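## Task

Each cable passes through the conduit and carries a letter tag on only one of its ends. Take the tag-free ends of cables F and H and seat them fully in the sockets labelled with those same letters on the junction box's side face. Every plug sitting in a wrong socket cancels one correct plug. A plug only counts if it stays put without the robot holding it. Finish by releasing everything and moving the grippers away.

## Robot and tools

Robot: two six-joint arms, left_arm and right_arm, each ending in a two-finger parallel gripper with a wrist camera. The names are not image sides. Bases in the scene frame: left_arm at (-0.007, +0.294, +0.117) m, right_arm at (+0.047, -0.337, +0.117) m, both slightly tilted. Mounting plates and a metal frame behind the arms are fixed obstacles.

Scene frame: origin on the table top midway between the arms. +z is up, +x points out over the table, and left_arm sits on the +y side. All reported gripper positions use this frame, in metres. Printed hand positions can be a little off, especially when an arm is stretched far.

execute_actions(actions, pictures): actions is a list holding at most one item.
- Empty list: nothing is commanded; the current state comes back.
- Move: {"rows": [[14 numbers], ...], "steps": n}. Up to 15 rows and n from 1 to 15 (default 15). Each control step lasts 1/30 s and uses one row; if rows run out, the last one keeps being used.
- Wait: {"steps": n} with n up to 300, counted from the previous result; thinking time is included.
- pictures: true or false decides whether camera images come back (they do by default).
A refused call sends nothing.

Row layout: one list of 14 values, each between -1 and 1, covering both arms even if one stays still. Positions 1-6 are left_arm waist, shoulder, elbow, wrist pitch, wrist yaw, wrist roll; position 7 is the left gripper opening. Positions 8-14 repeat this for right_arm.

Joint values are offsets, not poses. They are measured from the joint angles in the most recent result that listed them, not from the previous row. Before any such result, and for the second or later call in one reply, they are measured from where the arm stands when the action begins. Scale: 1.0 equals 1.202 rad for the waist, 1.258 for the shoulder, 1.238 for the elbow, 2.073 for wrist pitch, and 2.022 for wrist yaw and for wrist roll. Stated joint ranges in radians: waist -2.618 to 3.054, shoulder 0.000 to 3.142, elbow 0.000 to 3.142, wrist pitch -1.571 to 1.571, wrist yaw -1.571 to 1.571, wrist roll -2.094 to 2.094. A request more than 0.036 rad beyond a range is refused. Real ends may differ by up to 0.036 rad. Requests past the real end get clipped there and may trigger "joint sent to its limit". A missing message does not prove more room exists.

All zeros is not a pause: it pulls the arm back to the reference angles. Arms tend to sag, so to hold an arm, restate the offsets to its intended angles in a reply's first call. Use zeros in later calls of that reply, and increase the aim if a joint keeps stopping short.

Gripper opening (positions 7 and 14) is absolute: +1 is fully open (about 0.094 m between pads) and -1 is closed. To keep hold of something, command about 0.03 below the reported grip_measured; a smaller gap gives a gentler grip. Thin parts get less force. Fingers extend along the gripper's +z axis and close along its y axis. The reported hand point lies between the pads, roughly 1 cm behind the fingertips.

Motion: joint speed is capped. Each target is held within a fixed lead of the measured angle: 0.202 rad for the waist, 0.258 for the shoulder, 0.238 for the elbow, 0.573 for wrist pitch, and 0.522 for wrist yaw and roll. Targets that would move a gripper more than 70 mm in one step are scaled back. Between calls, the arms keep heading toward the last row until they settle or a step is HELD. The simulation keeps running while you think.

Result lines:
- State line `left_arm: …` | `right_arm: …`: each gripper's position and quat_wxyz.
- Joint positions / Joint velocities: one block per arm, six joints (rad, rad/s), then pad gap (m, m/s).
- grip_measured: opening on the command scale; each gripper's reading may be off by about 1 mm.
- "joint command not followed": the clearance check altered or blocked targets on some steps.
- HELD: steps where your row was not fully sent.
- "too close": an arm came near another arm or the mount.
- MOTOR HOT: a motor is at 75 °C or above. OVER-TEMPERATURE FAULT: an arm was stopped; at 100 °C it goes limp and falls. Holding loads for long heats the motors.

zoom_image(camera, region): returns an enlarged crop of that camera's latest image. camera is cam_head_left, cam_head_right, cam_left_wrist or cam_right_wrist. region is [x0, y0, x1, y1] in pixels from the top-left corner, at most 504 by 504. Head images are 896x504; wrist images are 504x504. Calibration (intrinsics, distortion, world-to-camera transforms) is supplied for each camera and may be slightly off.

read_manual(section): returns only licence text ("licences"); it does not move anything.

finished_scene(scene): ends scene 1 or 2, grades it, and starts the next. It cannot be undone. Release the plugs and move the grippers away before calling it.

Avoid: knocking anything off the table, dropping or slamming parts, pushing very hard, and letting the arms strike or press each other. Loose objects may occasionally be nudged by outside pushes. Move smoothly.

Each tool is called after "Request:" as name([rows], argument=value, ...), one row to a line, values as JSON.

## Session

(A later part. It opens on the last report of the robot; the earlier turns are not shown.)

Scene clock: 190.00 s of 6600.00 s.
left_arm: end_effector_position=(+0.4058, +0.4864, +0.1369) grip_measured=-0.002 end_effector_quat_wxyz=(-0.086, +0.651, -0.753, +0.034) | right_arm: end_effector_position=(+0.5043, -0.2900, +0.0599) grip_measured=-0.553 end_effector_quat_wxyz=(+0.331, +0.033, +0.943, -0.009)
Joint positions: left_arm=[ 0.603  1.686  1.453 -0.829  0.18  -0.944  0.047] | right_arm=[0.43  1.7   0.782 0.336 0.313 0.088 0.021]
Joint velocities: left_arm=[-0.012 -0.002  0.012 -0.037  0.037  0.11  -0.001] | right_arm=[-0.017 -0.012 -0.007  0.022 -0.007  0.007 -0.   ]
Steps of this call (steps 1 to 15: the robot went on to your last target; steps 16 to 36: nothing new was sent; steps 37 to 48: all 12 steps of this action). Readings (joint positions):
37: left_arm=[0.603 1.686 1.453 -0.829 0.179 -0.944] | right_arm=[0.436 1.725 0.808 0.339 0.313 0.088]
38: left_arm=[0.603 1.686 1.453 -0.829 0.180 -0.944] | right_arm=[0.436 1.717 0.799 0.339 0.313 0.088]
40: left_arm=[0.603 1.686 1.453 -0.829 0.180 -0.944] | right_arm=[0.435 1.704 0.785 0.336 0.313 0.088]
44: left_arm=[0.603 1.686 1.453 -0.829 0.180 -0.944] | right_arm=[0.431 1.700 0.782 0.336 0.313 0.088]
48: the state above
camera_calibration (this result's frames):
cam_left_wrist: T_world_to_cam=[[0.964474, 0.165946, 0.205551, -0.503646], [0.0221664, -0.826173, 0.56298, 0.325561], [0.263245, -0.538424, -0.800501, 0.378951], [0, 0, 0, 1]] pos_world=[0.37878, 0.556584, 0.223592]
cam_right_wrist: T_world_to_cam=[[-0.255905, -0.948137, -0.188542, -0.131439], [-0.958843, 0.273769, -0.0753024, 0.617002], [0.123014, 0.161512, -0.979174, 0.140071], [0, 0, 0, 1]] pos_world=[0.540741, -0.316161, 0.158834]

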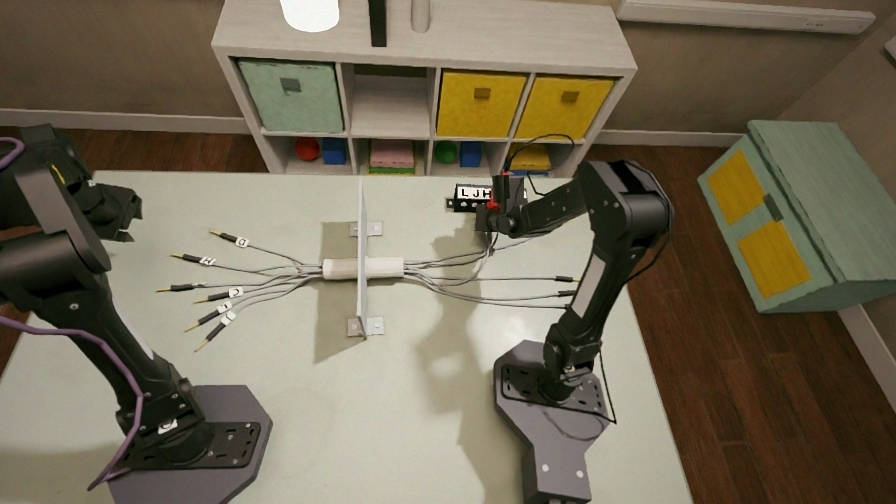

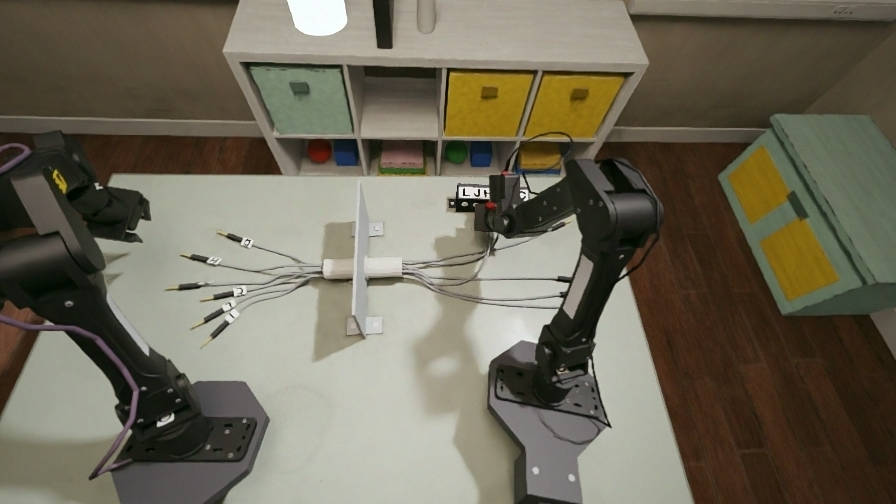

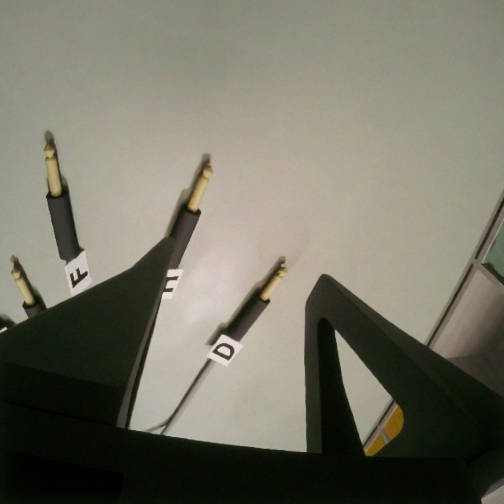

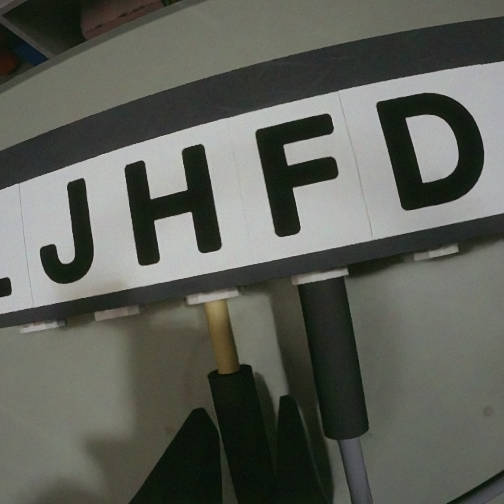

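Request:
execute_actions([
  {"rows":[[0,0,0,0,0,0,0,0.018,0,0,-0.016,0,0,-0.55],[0,0,0,0,0,0,0,0.018,0,0,-0.016,0,0,-0.55],[0,0,0,0,0,0,0,0.018,0,0,-0.016,0,0,-0.55],[0,0,0,0,0,0,0,0.018,0,0,-0.016,0,0,-0.55],[0,0,0,0,0,0,0,0.018,0,0,-0.016,0,0,-0.55],[0,0,0,0,0,0,0,0.018,0,0,-0.016,0,0,-0.55],[0,0,0,0,0,0,0,0.018,0,0,-0.016,0,0,-0.65],[0,0,0,0,0,0,0,0.018,0,0,-0.016,0,0,-0.72],[0,0,0,0,0,0,0,0.018,0,0,-0.016,0,0,-0.8]],"steps":15},
])

Request:
execute_actions([
  {"rows":[[0,0,0,0,0,0,0,0,0.02,0.03,0.01,0,0,-0.8],[0,0,0,0,0,0,0,0,0.02,0.03,0.01,0,0,-0.8],[0,0,0,0,0,0,0,0,0.03,0.05,0.01,0,0,-0.8],[0,0,0,0,0,0,0,0,0.03,0.05,0.01,0,0,-0.8],[0,0,0,0,0,0,0,0,0.04,0.065,0.01,0,0,-0.8]],"steps":15},
])

Scene clock: 191.67 s of 6600.00 s.
left_arm: end_effector_position=(+0.4058, +0.4863, +0.1369) grip_measured=-0.002 end_effector_quat_wxyz=(-0.086, +0.651, -0.753, +0.034) | right_arm: end_effector_position=(+0.4997, -0.2867, +0.0570) grip_measured=-0.780 end_effector_quat_wxyz=(+0.321, +0.027, +0.947, -0.007)
Joint positions: left_arm=[ 0.603  1.686  1.453 -0.829  0.181 -0.944  0.047] | right_arm=[0.437 1.7   0.782 0.313 0.309 0.088 0.01 ]
Joint velocities: left_arm=[ 0.012 -0.002 -0.012 -0.081  0.051 -0.066  0.   ] | right_arm=[-0.012 -0.012  0.002 -0.007  0.051  0.007  0.   ]
Steps of this call (steps 1 to 15: the robot went on to your last target; steps 16 to 35: nothing new was sent; steps 36 to 50: all 15 steps of this action). Readings (joint positions):
36: left_arm=[0.603 1.686 1.453 -0.829 0.180 -0.944] | right_arm=[0.430 1.700 0.782 0.334 0.313 0.088]
37: left_arm=[0.603 1.686 1.453 -0.829 0.180 -0.944] | right_arm=[0.430 1.700 0.782 0.331 0.313 0.088]
39: left_arm=[0.603 1.686 1.453 -0.829 0.181 -0.944] | right_arm=[0.430 1.700 0.782 0.323 0.313 0.088]
43: left_arm=[0.603 1.686 1.453 -0.829 0.181 -0.944] | right_arm=[0.433 1.700 0.782 0.318 0.308 0.088]
50: the state above
camera_calibration (this result's frames):
cam_left_wrist: T_world_to_cam=[[0.964425, 0.165948, 0.205778, -0.503699], [0.0218547, -0.825802, 0.563536, 0.325327], [0.26345, -0.538992, -0.800051, 0.379004], [0, 0, 0, 1]] pos_world=[0.378822, 0.556524, 0.223539]
cam_right_wrist: T_world_to_cam=[[-0.247875, -0.951256, -0.183495, -0.135234], [-0.963612, 0.261648, -0.054707, 0.609216], [0.100051, 0.163257, -0.981497, 0.149331], [0, 0, 0, 1]] pos_world=[0.538586, -0.312421, 0.155082]

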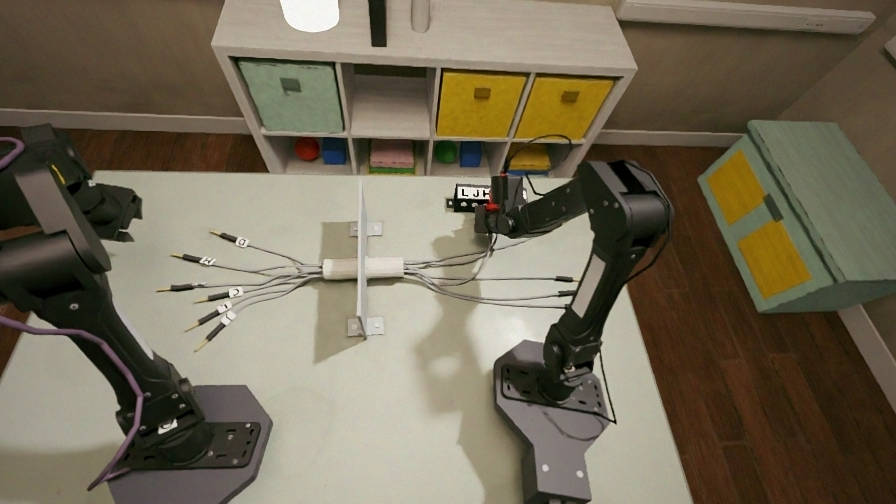

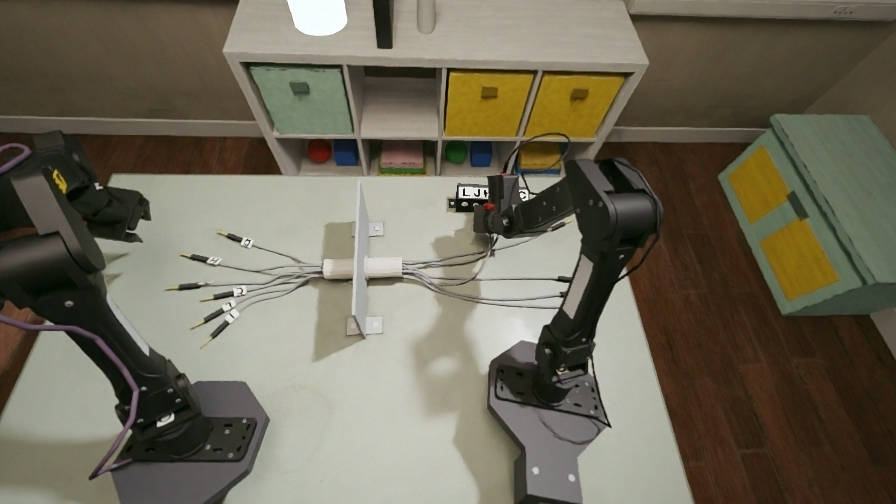

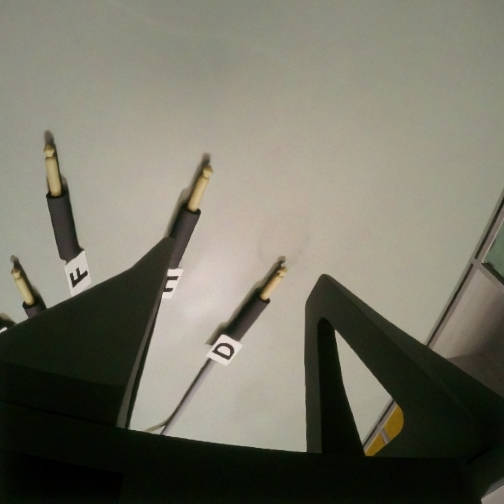

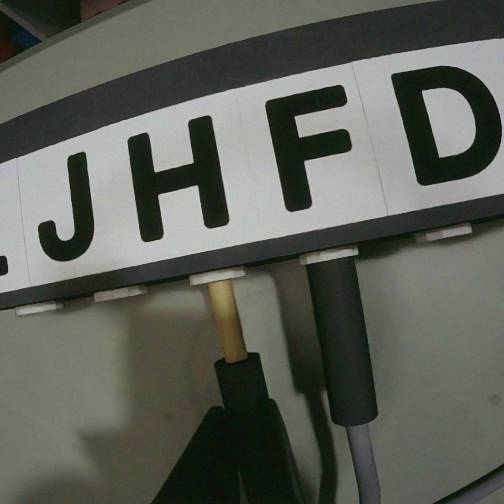

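Scene clock: 192.17 s of 6600.00 s.
left_arm: end_effector_position=(+0.4059, +0.4862, +0.1369) grip_measured=-0.002 end_effector_quat_wxyz=(-0.086, +0.651, -0.753, +0.034) | right_arm: end_effector_position=(+0.5011, -0.2865, +0.0533) grip_measured=-0.780 end_effector_quat_wxyz=(+0.309, +0.024, +0.951, -0.011)
Joint positions: left_arm=[ 0.603  1.686  1.453 -0.829  0.181 -0.944  0.047] | right_arm=[0.437 1.716 0.811 0.274 0.314 0.088 0.01 ]
Joint velocities: left_arm=[ 0.002  0.007  0.017  0.022  0.007  0.037 -0.   ] | right_arm=[-0.007 -0.002  0.007  0.022  0.022  0.022 -0.001]
Steps of this call (steps 1 to 15: all 15 steps of this action). Readings (joint positions):
1: left_arm=[0.603 1.686 1.453 -0.829 0.181 -0.944] | right_arm=[0.437 1.701 0.782 0.314 0.309 0.088]
2: left_arm=[0.603 1.686 1.453 -0.829 0.181 -0.944] | right_arm=[0.437 1.703 0.782 0.317 0.310 0.088]
4: left_arm=[0.603 1.686 1.453 -0.829 0.181 -0.944] | right_arm=[0.437 1.714 0.791 0.311 0.312 0.088]
8: left_arm=[0.603 1.686 1.453 -0.829 0.181 -0.944] | right_arm=[0.437 1.716 0.807 0.283 0.314 0.088]
15: the state above
camera_calibration (this result's frames):
cam_left_wrist: T_world_to_cam=[[0.964401, 0.16595, 0.205891, -0.503726], [0.0216988, -0.825617, 0.563814, 0.325211], [0.263552, -0.539275, -0.799826, 0.379031], [0, 0, 0, 1]] pos_world=[0.378843, 0.556495, 0.223513]
cam_right_wrist: T_world_to_cam=[[-0.250003, -0.953421, -0.168779, -0.135708], [-0.965335, 0.25894, -0.0328351, 0.609179], [0.0750092, 0.154719, -0.985107, 0.155864], [0, 0, 0, 1]] pos_world=[0.542443, -0.311243, 0.15064]

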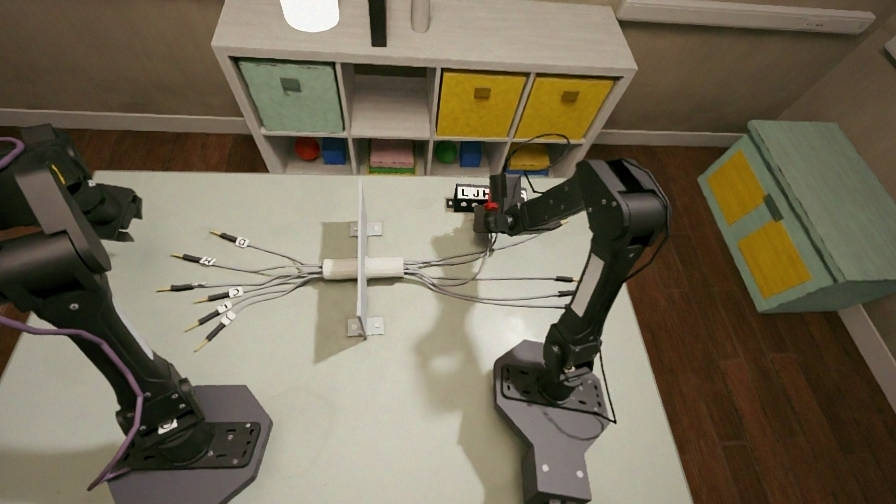

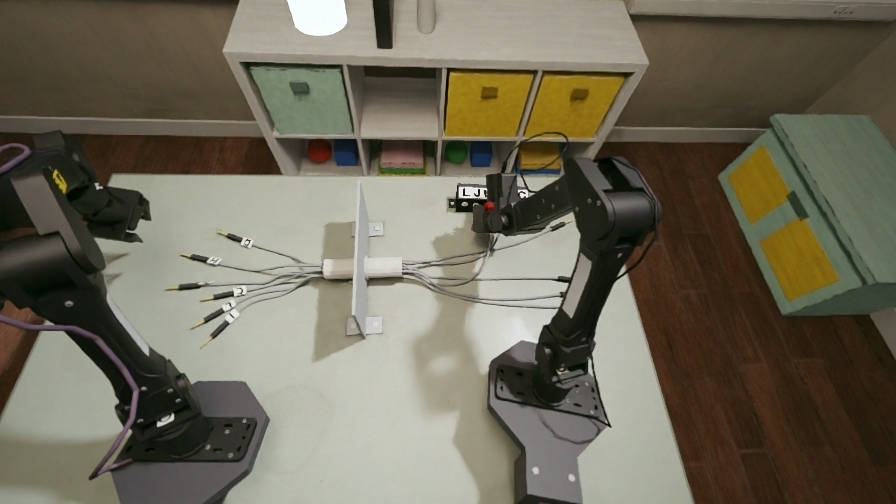

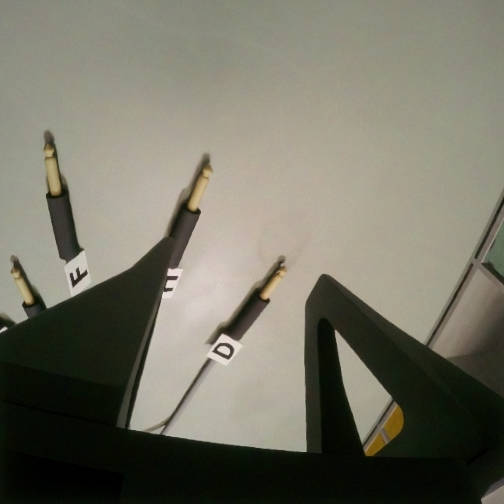

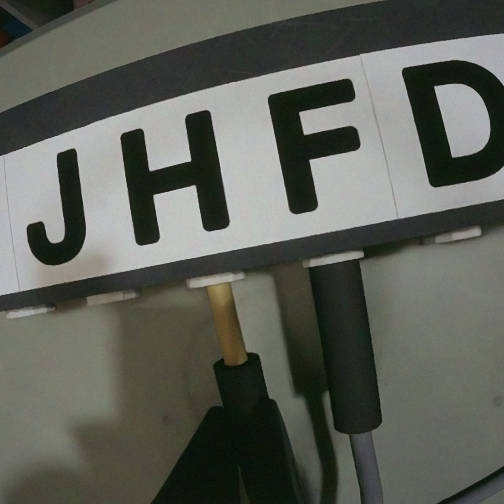

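Request:
execute_actions([
  {"rows":[[0,0,0,0,0,0,0,0,-0.01,-0.02,0.0,0,0,-0.7],[0,0,0,0,0,0,0,0,-0.01,-0.02,0.0,0,0,-0.62],[0,0,0,0,0,0,0,0,-0.01,-0.02,0.0,0,0,-0.62],[0,0,0,0,0,0,0,0,-0.01,-0.02,0.0,0,0,-0.62],[0,0,0,0,0,0,0,0,-0.01,-0.02,0.0,0,0,-0.62],[0,0,0,0,0,0,0,0,-0.01,-0.02,0.0,0,0,-0.62],[0,0,0,0,0,0,0,0,-0.01,-0.02,0.0,0,0,-0.62],[0,0,0,0,0,0,0,0,-0.01,-0.02,0.0,0,0,-0.62],[0,0,0,0,0,0,0,0,-0.01,-0.02,0.0,0,0,-0.62],[0,0,0,0,0,0,0,0,-0.01,-0.02,0.0,0,0,-0.72],[0,0,0,0,0,0,0,0,-0.01,-0.02,0.0,0,0,-0.8]],"steps":15},
])

Scene clock: 195.97 s of 6600.00 s.
left_arm: end_effector_position=(+0.4059, +0.4861, +0.1369) grip_measured=-0.002 end_effector_quat_wxyz=(-0.086, +0.651, -0.753, +0.035) | right_arm: end_effector_position=(+0.4978, -0.2866, +0.0512) grip_measured=-0.777 end_effector_quat_wxyz=(+0.306, +0.023, +0.952, -0.011)
Joint positions: left_arm=[ 0.603  1.686  1.453 -0.829  0.182 -0.944  0.047] | right_arm=[0.437 1.715 0.803 0.273 0.313 0.088 0.01 ]
Joint velocities: left_arm=[ 0.002 -0.007 -0.007 -0.037 -0.007 -0.007 -0.   ] | right_arm=[ 0.007 -0.012 -0.012  0.037  0.007  0.022 -0.   ]
Steps of this call (steps 1 to 15: the robot went on to your last target; steps 16 to 90: nothing new was sent; then 0.30 s passed at rest; steps 91 to 105: all 15 steps of this action). Readings (joint positions):
91: left_arm=[0.603 1.686 1.453 -0.829 0.182 -0.944] | right_arm=[0.437 1.715 0.809 0.272 0.313 0.088]
92: left_arm=[0.603 1.686 1.453 -0.829 0.182 -0.944] | right_arm=[0.437 1.715 0.809 0.273 0.313 0.088]
94: left_arm=[0.603 1.686 1.453 -0.829 0.182 -0.944] | right_arm=[0.437 1.715 0.806 0.273 0.313 0.088]
98: left_arm=[0.603 1.686 1.453 -0.829 0.182 -0.944] | right_arm=[0.437 1.715 0.803 0.273 0.313 0.088]
105: the state above
camera_calibration (this result's frames):
cam_left_wrist: T_world_to_cam=[[0.964352, 0.165952, 0.206118, -0.50378], [0.0213869, -0.825245, 0.56437, 0.324978], [0.263756, -0.539843, -0.799376, 0.379083], [0, 0, 0, 1]] pos_world=[0.378885, 0.556435, 0.223461]
cam_right_wrist: T_world_to_cam=[[-0.249372, -0.954116, -0.165758, -0.137683], [-0.966107, 0.256899, -0.0252844, 0.605342], [0.0667072, 0.153834, -0.985842, 0.157968], [0, 0, 0, 1]] pos_world=[0.539954, -0.311178, 0.148216]

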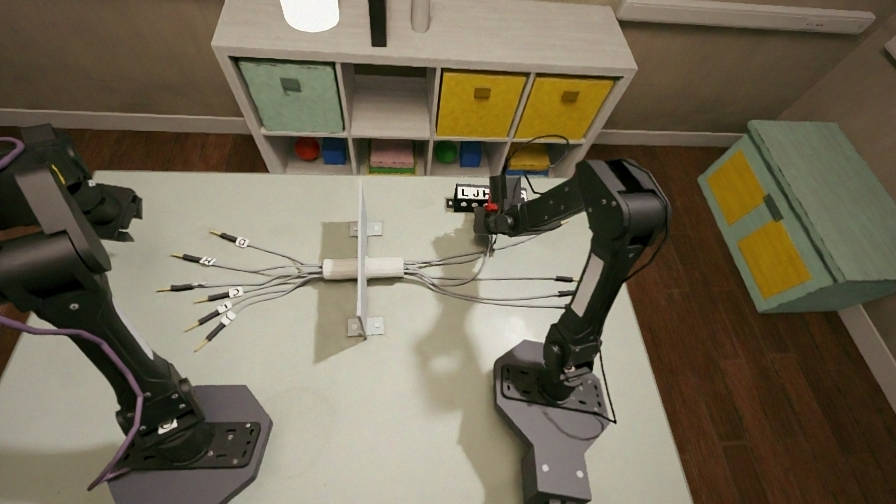

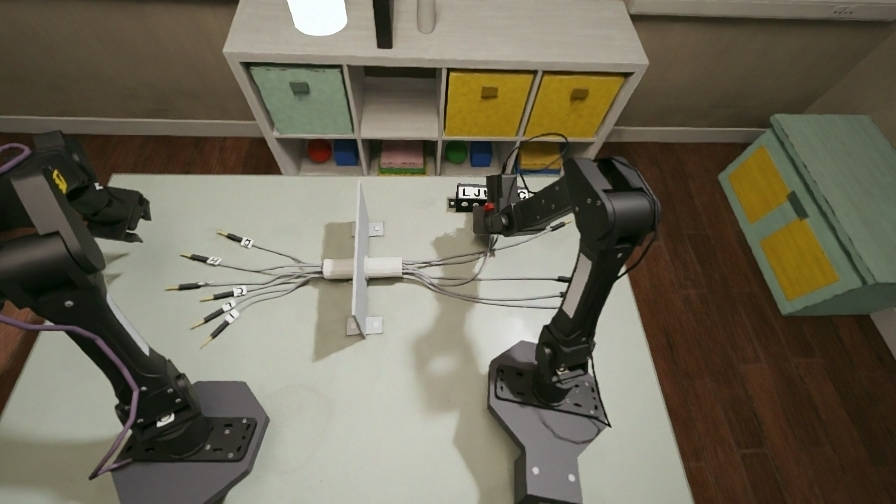

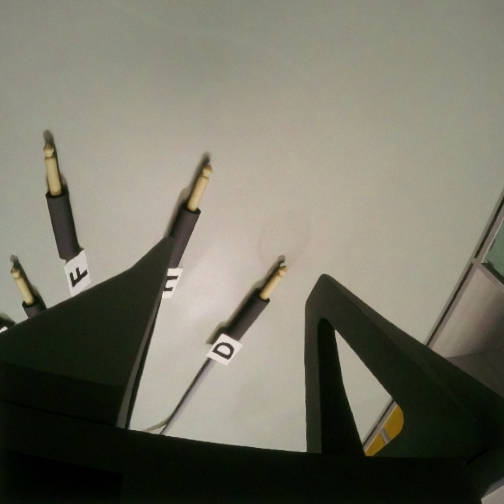

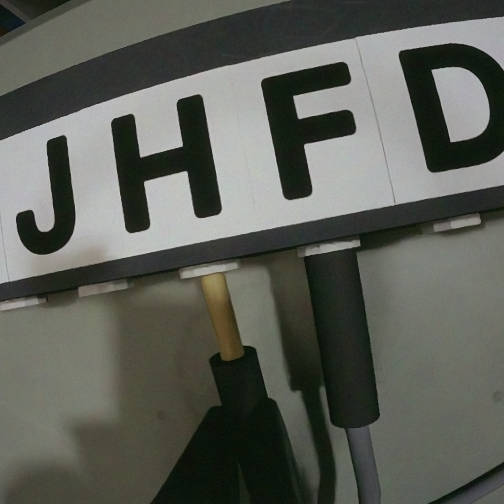

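Request:
execute_actions([
  {"rows":[[0,0,0,0,0,0,0,0,0,0,0.02,0,0,-0.81],[0,0,0,0,0,0,0,0,0,0,0.03,0,0,-0.81],[0,0,0,0,0,0,0,0,0,0,0.035,0,0,-0.81],[0,0,0,0,0,0,0,0,0,0,0.035,0,0,-0.81],[0,0,0,0,0,0,0,0,0.02,0.0,0.045,0,0,-0.81],[0,0,0,0,0,0,0,0,0.03,0.015,0.055,0,0,-0.81],[0,0,0,0,0,0,0,0,0.04,0.025,0.065,0,0,-0.81],[0,0,0,0,0,0,0,0,0.05,0.035,0.075,0,0,-0.81]],"steps":15},
])

Scene clock: 197.73 s of 6600.00 s.
left_arm: end_effector_position=(+0.4060, +0.4860, +0.1369) grip_measured=-0.002 end_effector_quat_wxyz=(-0.086, +0.651, -0.753, +0.035) | right_arm: end_effector_position=(+0.5005, -0.2854, +0.0399) grip_measured=-0.777 end_effector_quat_wxyz=(+0.311, +0.026, +0.950, -0.015)
Joint positions: left_arm=[ 0.603  1.686  1.453 -0.829  0.183 -0.944  0.047] | right_arm=[0.437 1.767 0.803 0.335 0.323 0.088 0.01 ]
Joint velocities: left_arm=[ 0.007 -0.002  0.017  0.037 -0.066  0.081  0.001] | right_arm=[ 0.017 -0.022  0.007  0.007 -0.037 -0.007  0.   ]
Steps of this call (steps 1 to 15: the robot went on to your last target; steps 16 to 38: nothing new was sent; steps 39 to 53: all 15 steps of this action). Readings (joint positions):
39: left_arm=[0.603 1.686 1.453 -0.829 0.182 -0.944] | right_arm=[0.437 1.715 0.803 0.274 0.313 0.088]
40: left_arm=[0.603 1.686 1.453 -0.829 0.182 -0.944] | right_arm=[0.437 1.715 0.803 0.276 0.313 0.088]
42: left_arm=[0.603 1.686 1.453 -0.829 0.182 -0.944] | right_arm=[0.437 1.715 0.803 0.277 0.313 0.088]
46: left_arm=[0.603 1.686 1.453 -0.829 0.183 -0.944] | right_arm=[0.437 1.740 0.803 0.301 0.317 0.088]
53: the state above
camera_calibration (this result's frames):
cam_left_wrist: T_world_to_cam=[[0.964303, 0.165955, 0.206345, -0.503833], [0.0210748, -0.824873, 0.564925, 0.324745], [0.26396, -0.54041, -0.798925, 0.379136], [0, 0, 0, 1]] pos_world=[0.378927, 0.556376, 0.223408]
cam_right_wrist: T_world_to_cam=[[-0.255113, -0.953103, -0.162824, -0.134748], [-0.96372, 0.26431, -0.0371959, 0.608842], [0.0784875, 0.147428, -0.985954, 0.138707], [0, 0, 0, 1]] pos_world=[0.54149, -0.309801, 0.137465]

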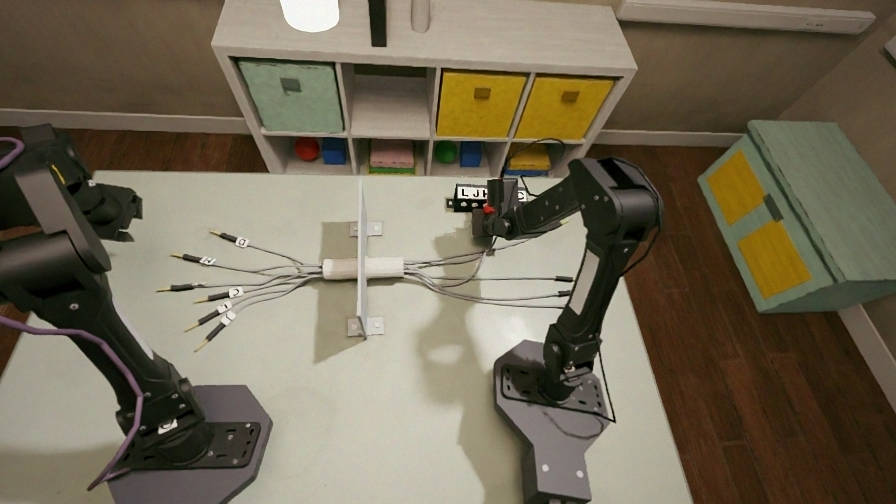

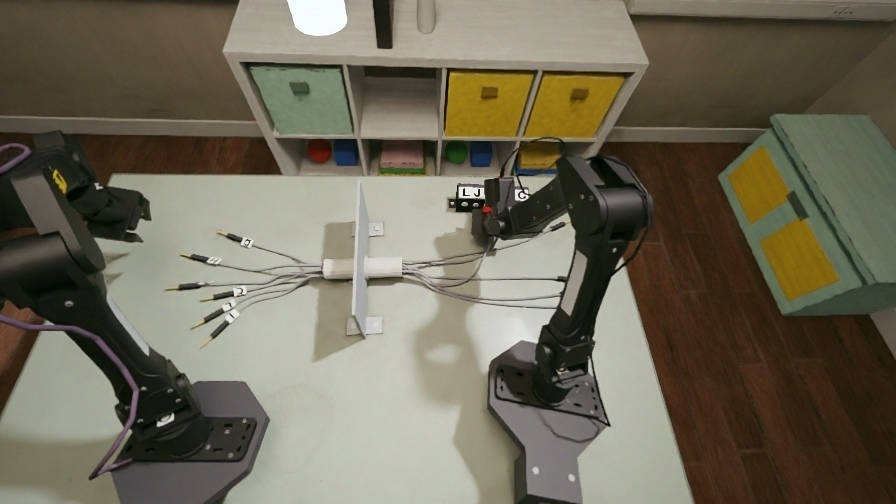

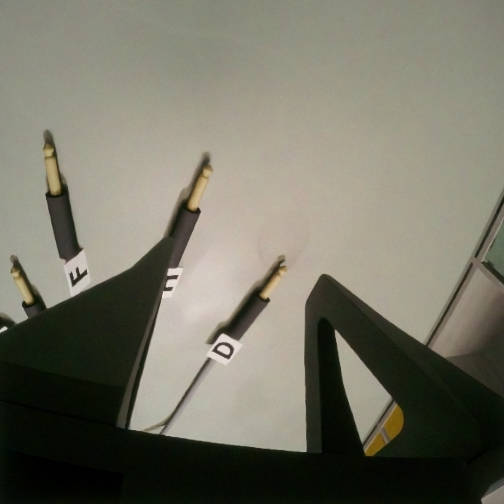

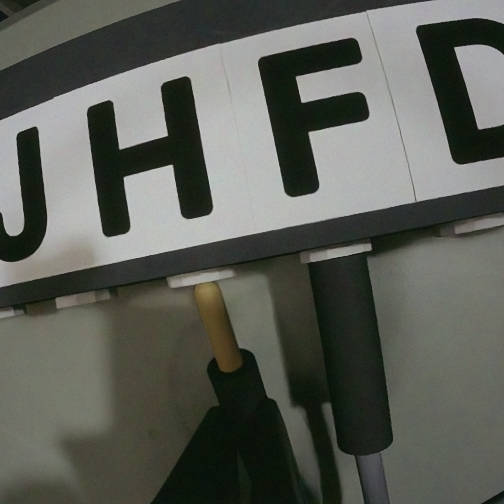

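Request:
execute_actions([
  {"rows":[[0,0,0,0,0,0,0,0,-0.02,0.02,0.01,0,0,-0.81],[0,0,0,0,0,0,0,0,-0.03,0.025,0.01,0,0,-0.81],[0,0,0,0,0,0,0,0,-0.04,0.03,0.01,0,0,-0.81]],"steps":12},
])

Scene clock: 199.00 s of 6600.00 s.
left_arm: end_effector_position=(+0.4061, +0.4859, +0.1369) grip_measured=-0.002 end_effector_quat_wxyz=(-0.086, +0.651, -0.753, +0.035) | right_arm: end_effector_position=(+0.4995, -0.2861, +0.0426) grip_measured=-0.777 end_effector_quat_wxyz=(+0.309, +0.025, +0.951, -0.015)
Joint positions: left_arm=[ 0.603  1.686  1.453 -0.829  0.184 -0.944  0.047] | right_arm=[0.437 1.753 0.803 0.317 0.322 0.088 0.01 ]
Joint velocities: left_arm=[-0.007 -0.007  0.017  0.007  0.022  0.007  0.   ] | right_arm=[ 0.022  0.007  0.007 -0.066  0.022 -0.022  0.001]
Steps of this call (steps 1 to 15: the robot went on to your last target; steps 16 to 26: nothing new was sent; steps 27 to 38: all 12 steps of this action). Readings (joint positions):
27: left_arm=[0.603 1.686 1.453 -0.829 0.183 -0.944] | right_arm=[0.437 1.767 0.803 0.332 0.323 0.088]
28: left_arm=[0.603 1.686 1.453 -0.829 0.183 -0.944] | right_arm=[0.437 1.765 0.803 0.331 0.324 0.088]
30: left_arm=[0.603 1.686 1.453 -0.829 0.183 -0.944] | right_arm=[0.437 1.759 0.803 0.323 0.323 0.088]
34: left_arm=[0.603 1.686 1.453 -0.829 0.183 -0.944] | right_arm=[0.437 1.753 0.803 0.317 0.322 0.088]
38: the state above
camera_calibration (this result's frames):
cam_left_wrist: T_world_to_cam=[[0.964254, 0.165958, 0.206571, -0.503887], [0.0207626, -0.824501, 0.56548, 0.324512], [0.264164, -0.540977, -0.798474, 0.379189], [0, 0, 0, 1]] pos_world=[0.37897, 0.556316, 0.223356]
cam_right_wrist: T_world_to_cam=[[-0.254555, -0.953492, -0.161416, -0.135605], [-0.964229, 0.263008, -0.032999, 0.607848], [0.0739179, 0.147242, -0.986335, 0.143796], [0, 0, 0, 1]] pos_world=[0.540957, -0.31034, 0.14]

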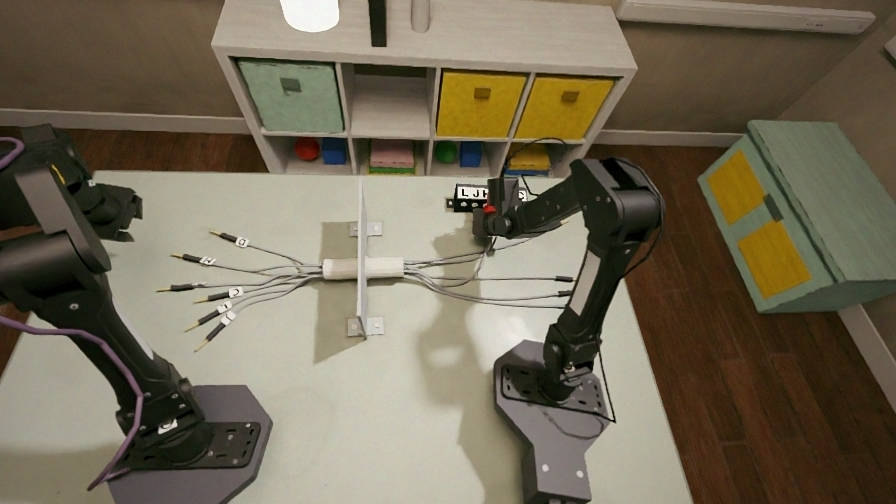

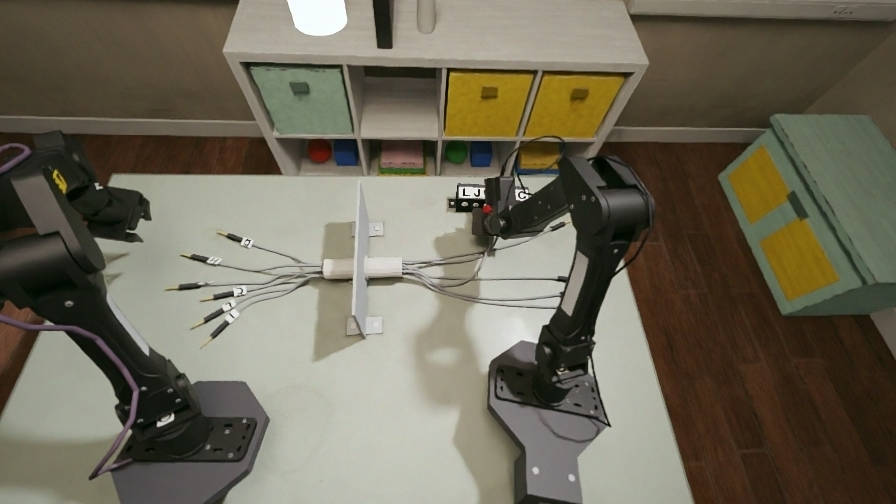

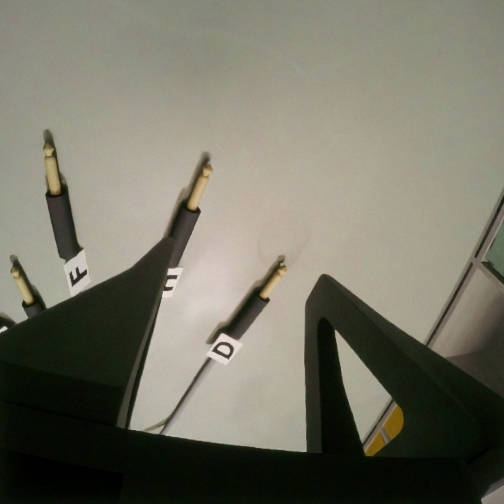

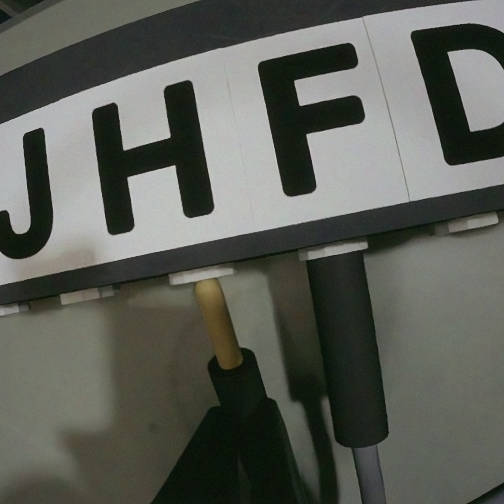

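Request:
execute_actions([
  {"rows":[[0,0,0,0,0,0,0,0,-0.03,0.03,0.03,0,0,-0.81],[0,0,0,0,0,0,0,0,-0.04,0.04,0.04,0,0,-0.81]],"steps":12},
])

Scene clock: 199.90 s of 6600.00 s.
left_arm: end_effector_position=(+0.4061, +0.4858, +0.1369) grip_measured=-0.002 end_effector_quat_wxyz=(-0.086, +0.651, -0.753, +0.036) | right_arm: end_effector_position=(+0.4999, -0.2860, +0.0438) grip_measured=-0.777 end_effector_quat_wxyz=(+0.310, +0.025, +0.950, -0.014)
Joint positions: left_arm=[ 0.603  1.686  1.453 -0.829  0.184 -0.944  0.047] | right_arm=[0.437 1.75  0.803 0.316 0.321 0.088 0.01 ]
Joint velocities: left_arm=[ 0.007  0.007 -0.002 -0.022  0.022 -0.037  0.001] | right_arm=[-0.017 -0.007 -0.002 -0.022 -0.051 -0.022 -0.001]
Steps of this call (steps 1 to 15: the robot went on to your last target; steps 16 to 27: all 12 steps of this action). Readings (joint positions):
16: left_arm=[0.603 1.686 1.453 -0.829 0.184 -0.944] | right_arm=[0.437 1.753 0.803 0.317 0.322 0.088]
17: left_arm=[0.603 1.686 1.453 -0.829 0.184 -0.944] | right_arm=[0.437 1.753 0.803 0.318 0.322 0.088]
19: left_arm=[0.603 1.686 1.453 -0.829 0.184 -0.944] | right_arm=[0.437 1.750 0.803 0.316 0.321 0.088]
23: left_arm=[0.603 1.686 1.453 -0.829 0.184 -0.944] | right_arm=[0.437 1.750 0.803 0.316 0.321 0.088]
27: the state above
camera_calibration (this result's frames):
cam_left_wrist: T_world_to_cam=[[0.96423, 0.165959, 0.206685, -0.503914], [0.0206064, -0.824315, 0.565757, 0.324395], [0.264266, -0.541261, -0.798248, 0.379215], [0, 0, 0, 1]] pos_world=[0.378991, 0.556287, 0.22333]
cam_right_wrist: T_world_to_cam=[[-0.253994, -0.953324, -0.163277, -0.135419], [-0.964215, 0.262839, -0.0347021, 0.608285], [0.0759981, 0.148621, -0.98597, 0.144252], [0, 0, 0, 1]] pos_world=[0.541159, -0.310418, 0.141227]

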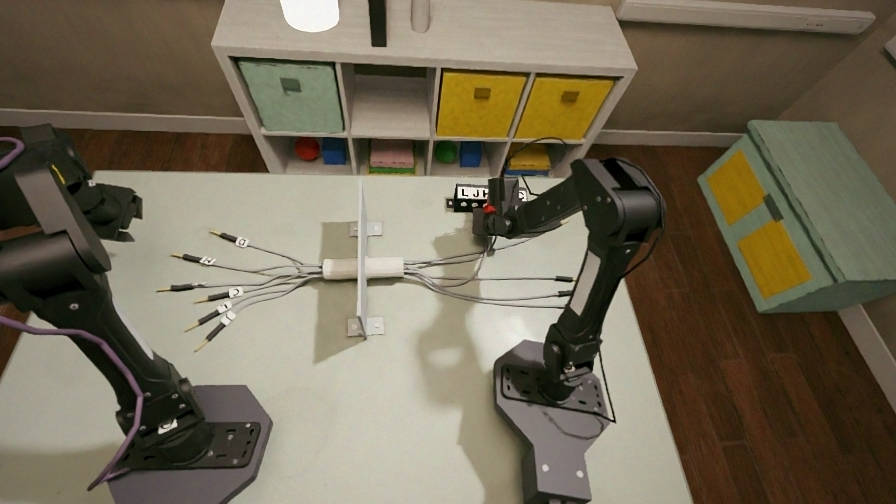

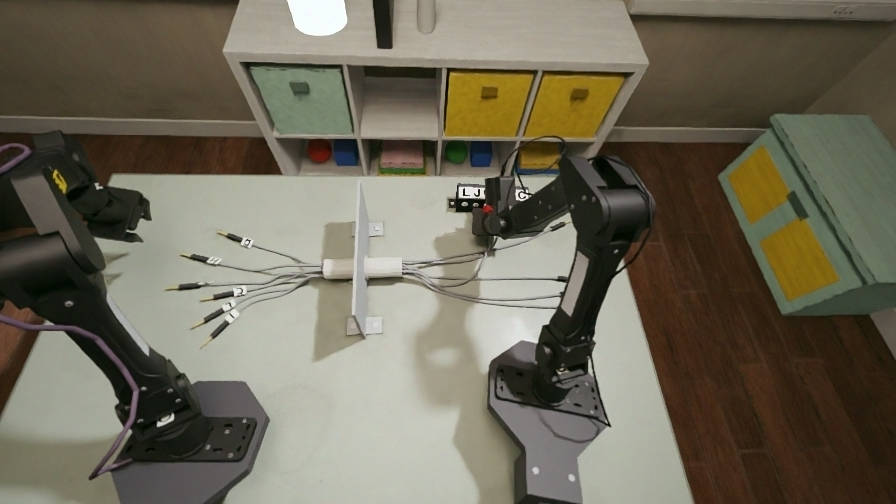

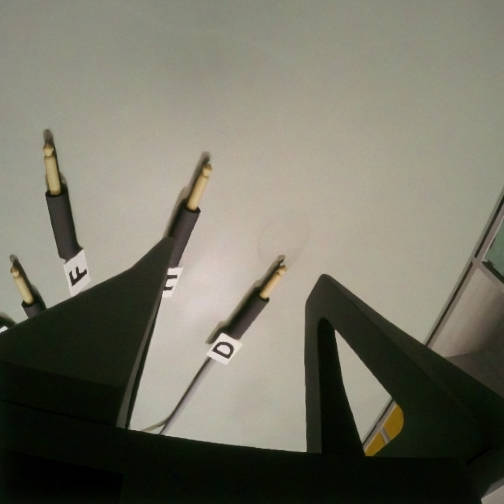

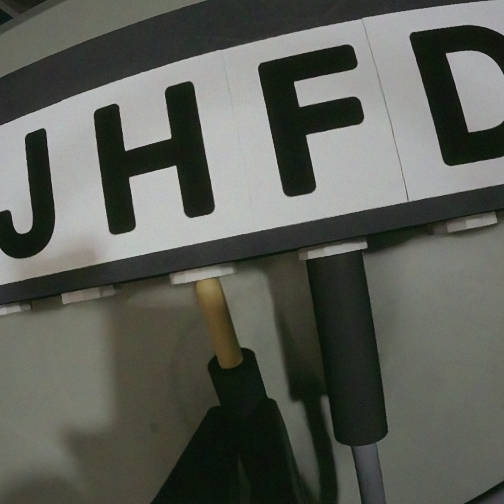

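Request:
execute_actions([
  {"rows":[[0,0,0,0,0,0,0,0,-0.01,0.0,0.02,0,0,-0.75],[0,0,0,0,0,0,0,0,-0.01,0.0,0.02,0,0,-0.68],[0,0,0,0,0,0,0,0,-0.01,0.0,0.02,0,0,-0.6],[0,0,0,0,0,0,0,0,-0.03,0.02,0.03,0,0,-0.6]],"steps":15},
])

Request:
zoom_image(camera="cam_head_left", region=[445,175,535,245])

Scene clock: 201.73 s of 6600.00 s.
left_arm: end_effector_position=(+0.4062, +0.4857, +0.1369) grip_measured=-0.002 end_effector_quat_wxyz=(-0.086, +0.651, -0.753, +0.036) | right_arm: end_effector_position=(+0.5082, -0.2856, +0.0500) grip_measured=-0.603 end_effector_quat_wxyz=(+0.329, +0.031, +0.944, -0.011)
Joint positions: left_arm=[ 0.603  1.686  1.453 -0.829  0.185 -0.944  0.047] | right_arm=[0.437 1.75  0.803 0.359 0.321 0.088 0.019]
Joint velocities: left_arm=[-0.012 -0.022  0.002  0.081 -0.051  0.037 -0.001] | right_arm=[ 0.002  0.002 -0.012 -0.007  0.051  0.081 -0.001]
Steps of this call (steps 1 to 15: the robot went on to your last target; steps 16 to 40: nothing new was sent; steps 41 to 55: all 15 steps of this action). Readings (joint positions):
41: left_arm=[0.603 1.686 1.453 -0.829 0.184 -0.944] | right_arm=[0.437 1.750 0.803 0.314 0.321 0.088]
42: left_arm=[0.603 1.686 1.453 -0.829 0.184 -0.944] | right_arm=[0.437 1.750 0.803 0.313 0.321 0.088]
44: left_arm=[0.603 1.686 1.453 -0.829 0.184 -0.944] | right_arm=[0.437 1.750 0.803 0.325 0.321 0.088]
48: left_arm=[0.603 1.686 1.453 -0.829 0.185 -0.944] | right_arm=[0.437 1.750 0.803 0.348 0.321 0.088]
55: the state above
camera_calibration (this result's frames):
cam_left_wrist: T_world_to_cam=[[0.964181, 0.165962, 0.206911, -0.503968], [0.020294, -0.823942, 0.566311, 0.324162], [0.264469, -0.541827, -0.797797, 0.379267], [0, 0, 0, 1]] pos_world=[0.379033, 0.556227, 0.223278]
cam_right_wrist: T_world_to_cam=[[-0.254847, -0.949707, -0.18196, -0.129494], [-0.959755, 0.271386, -0.0722505, 0.618372], [0.117998, 0.156224, -0.980648, 0.130253], [0, 0, 0, 1]] pos_world=[0.545115, -0.311148, 0.148847]

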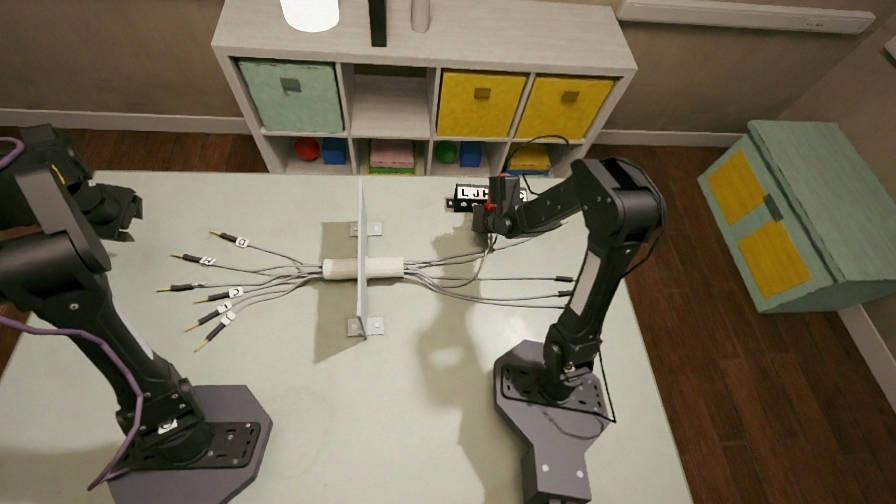

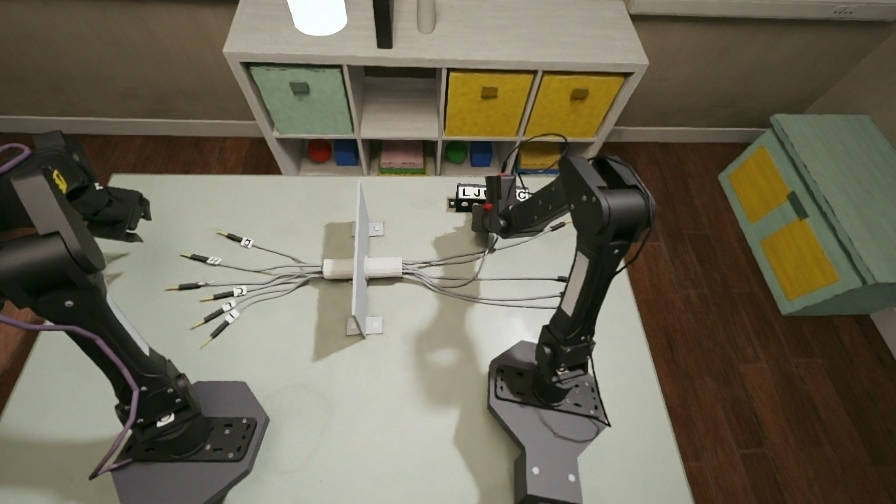

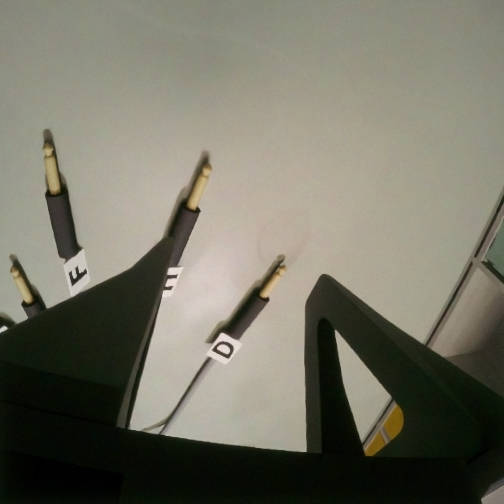

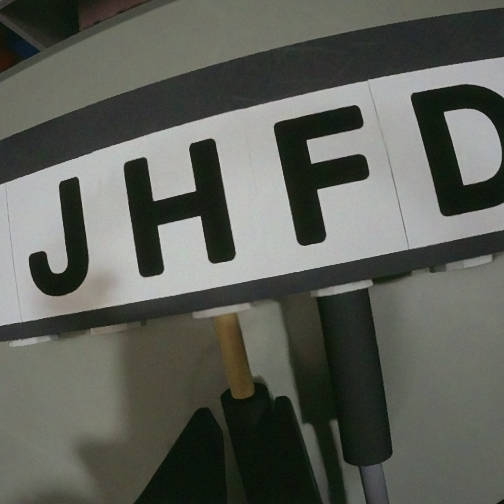

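Region (445, 175, 535, 245) of cam_head_left's 896x504 image, scaled by 5.600, with more detail than that image has.

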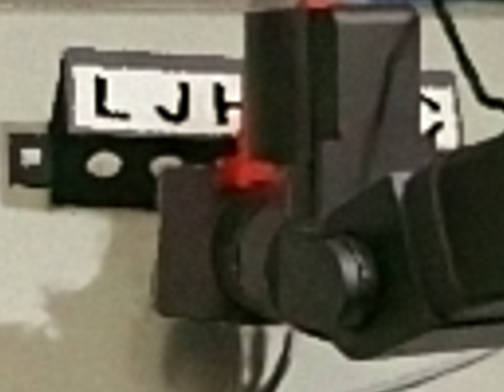

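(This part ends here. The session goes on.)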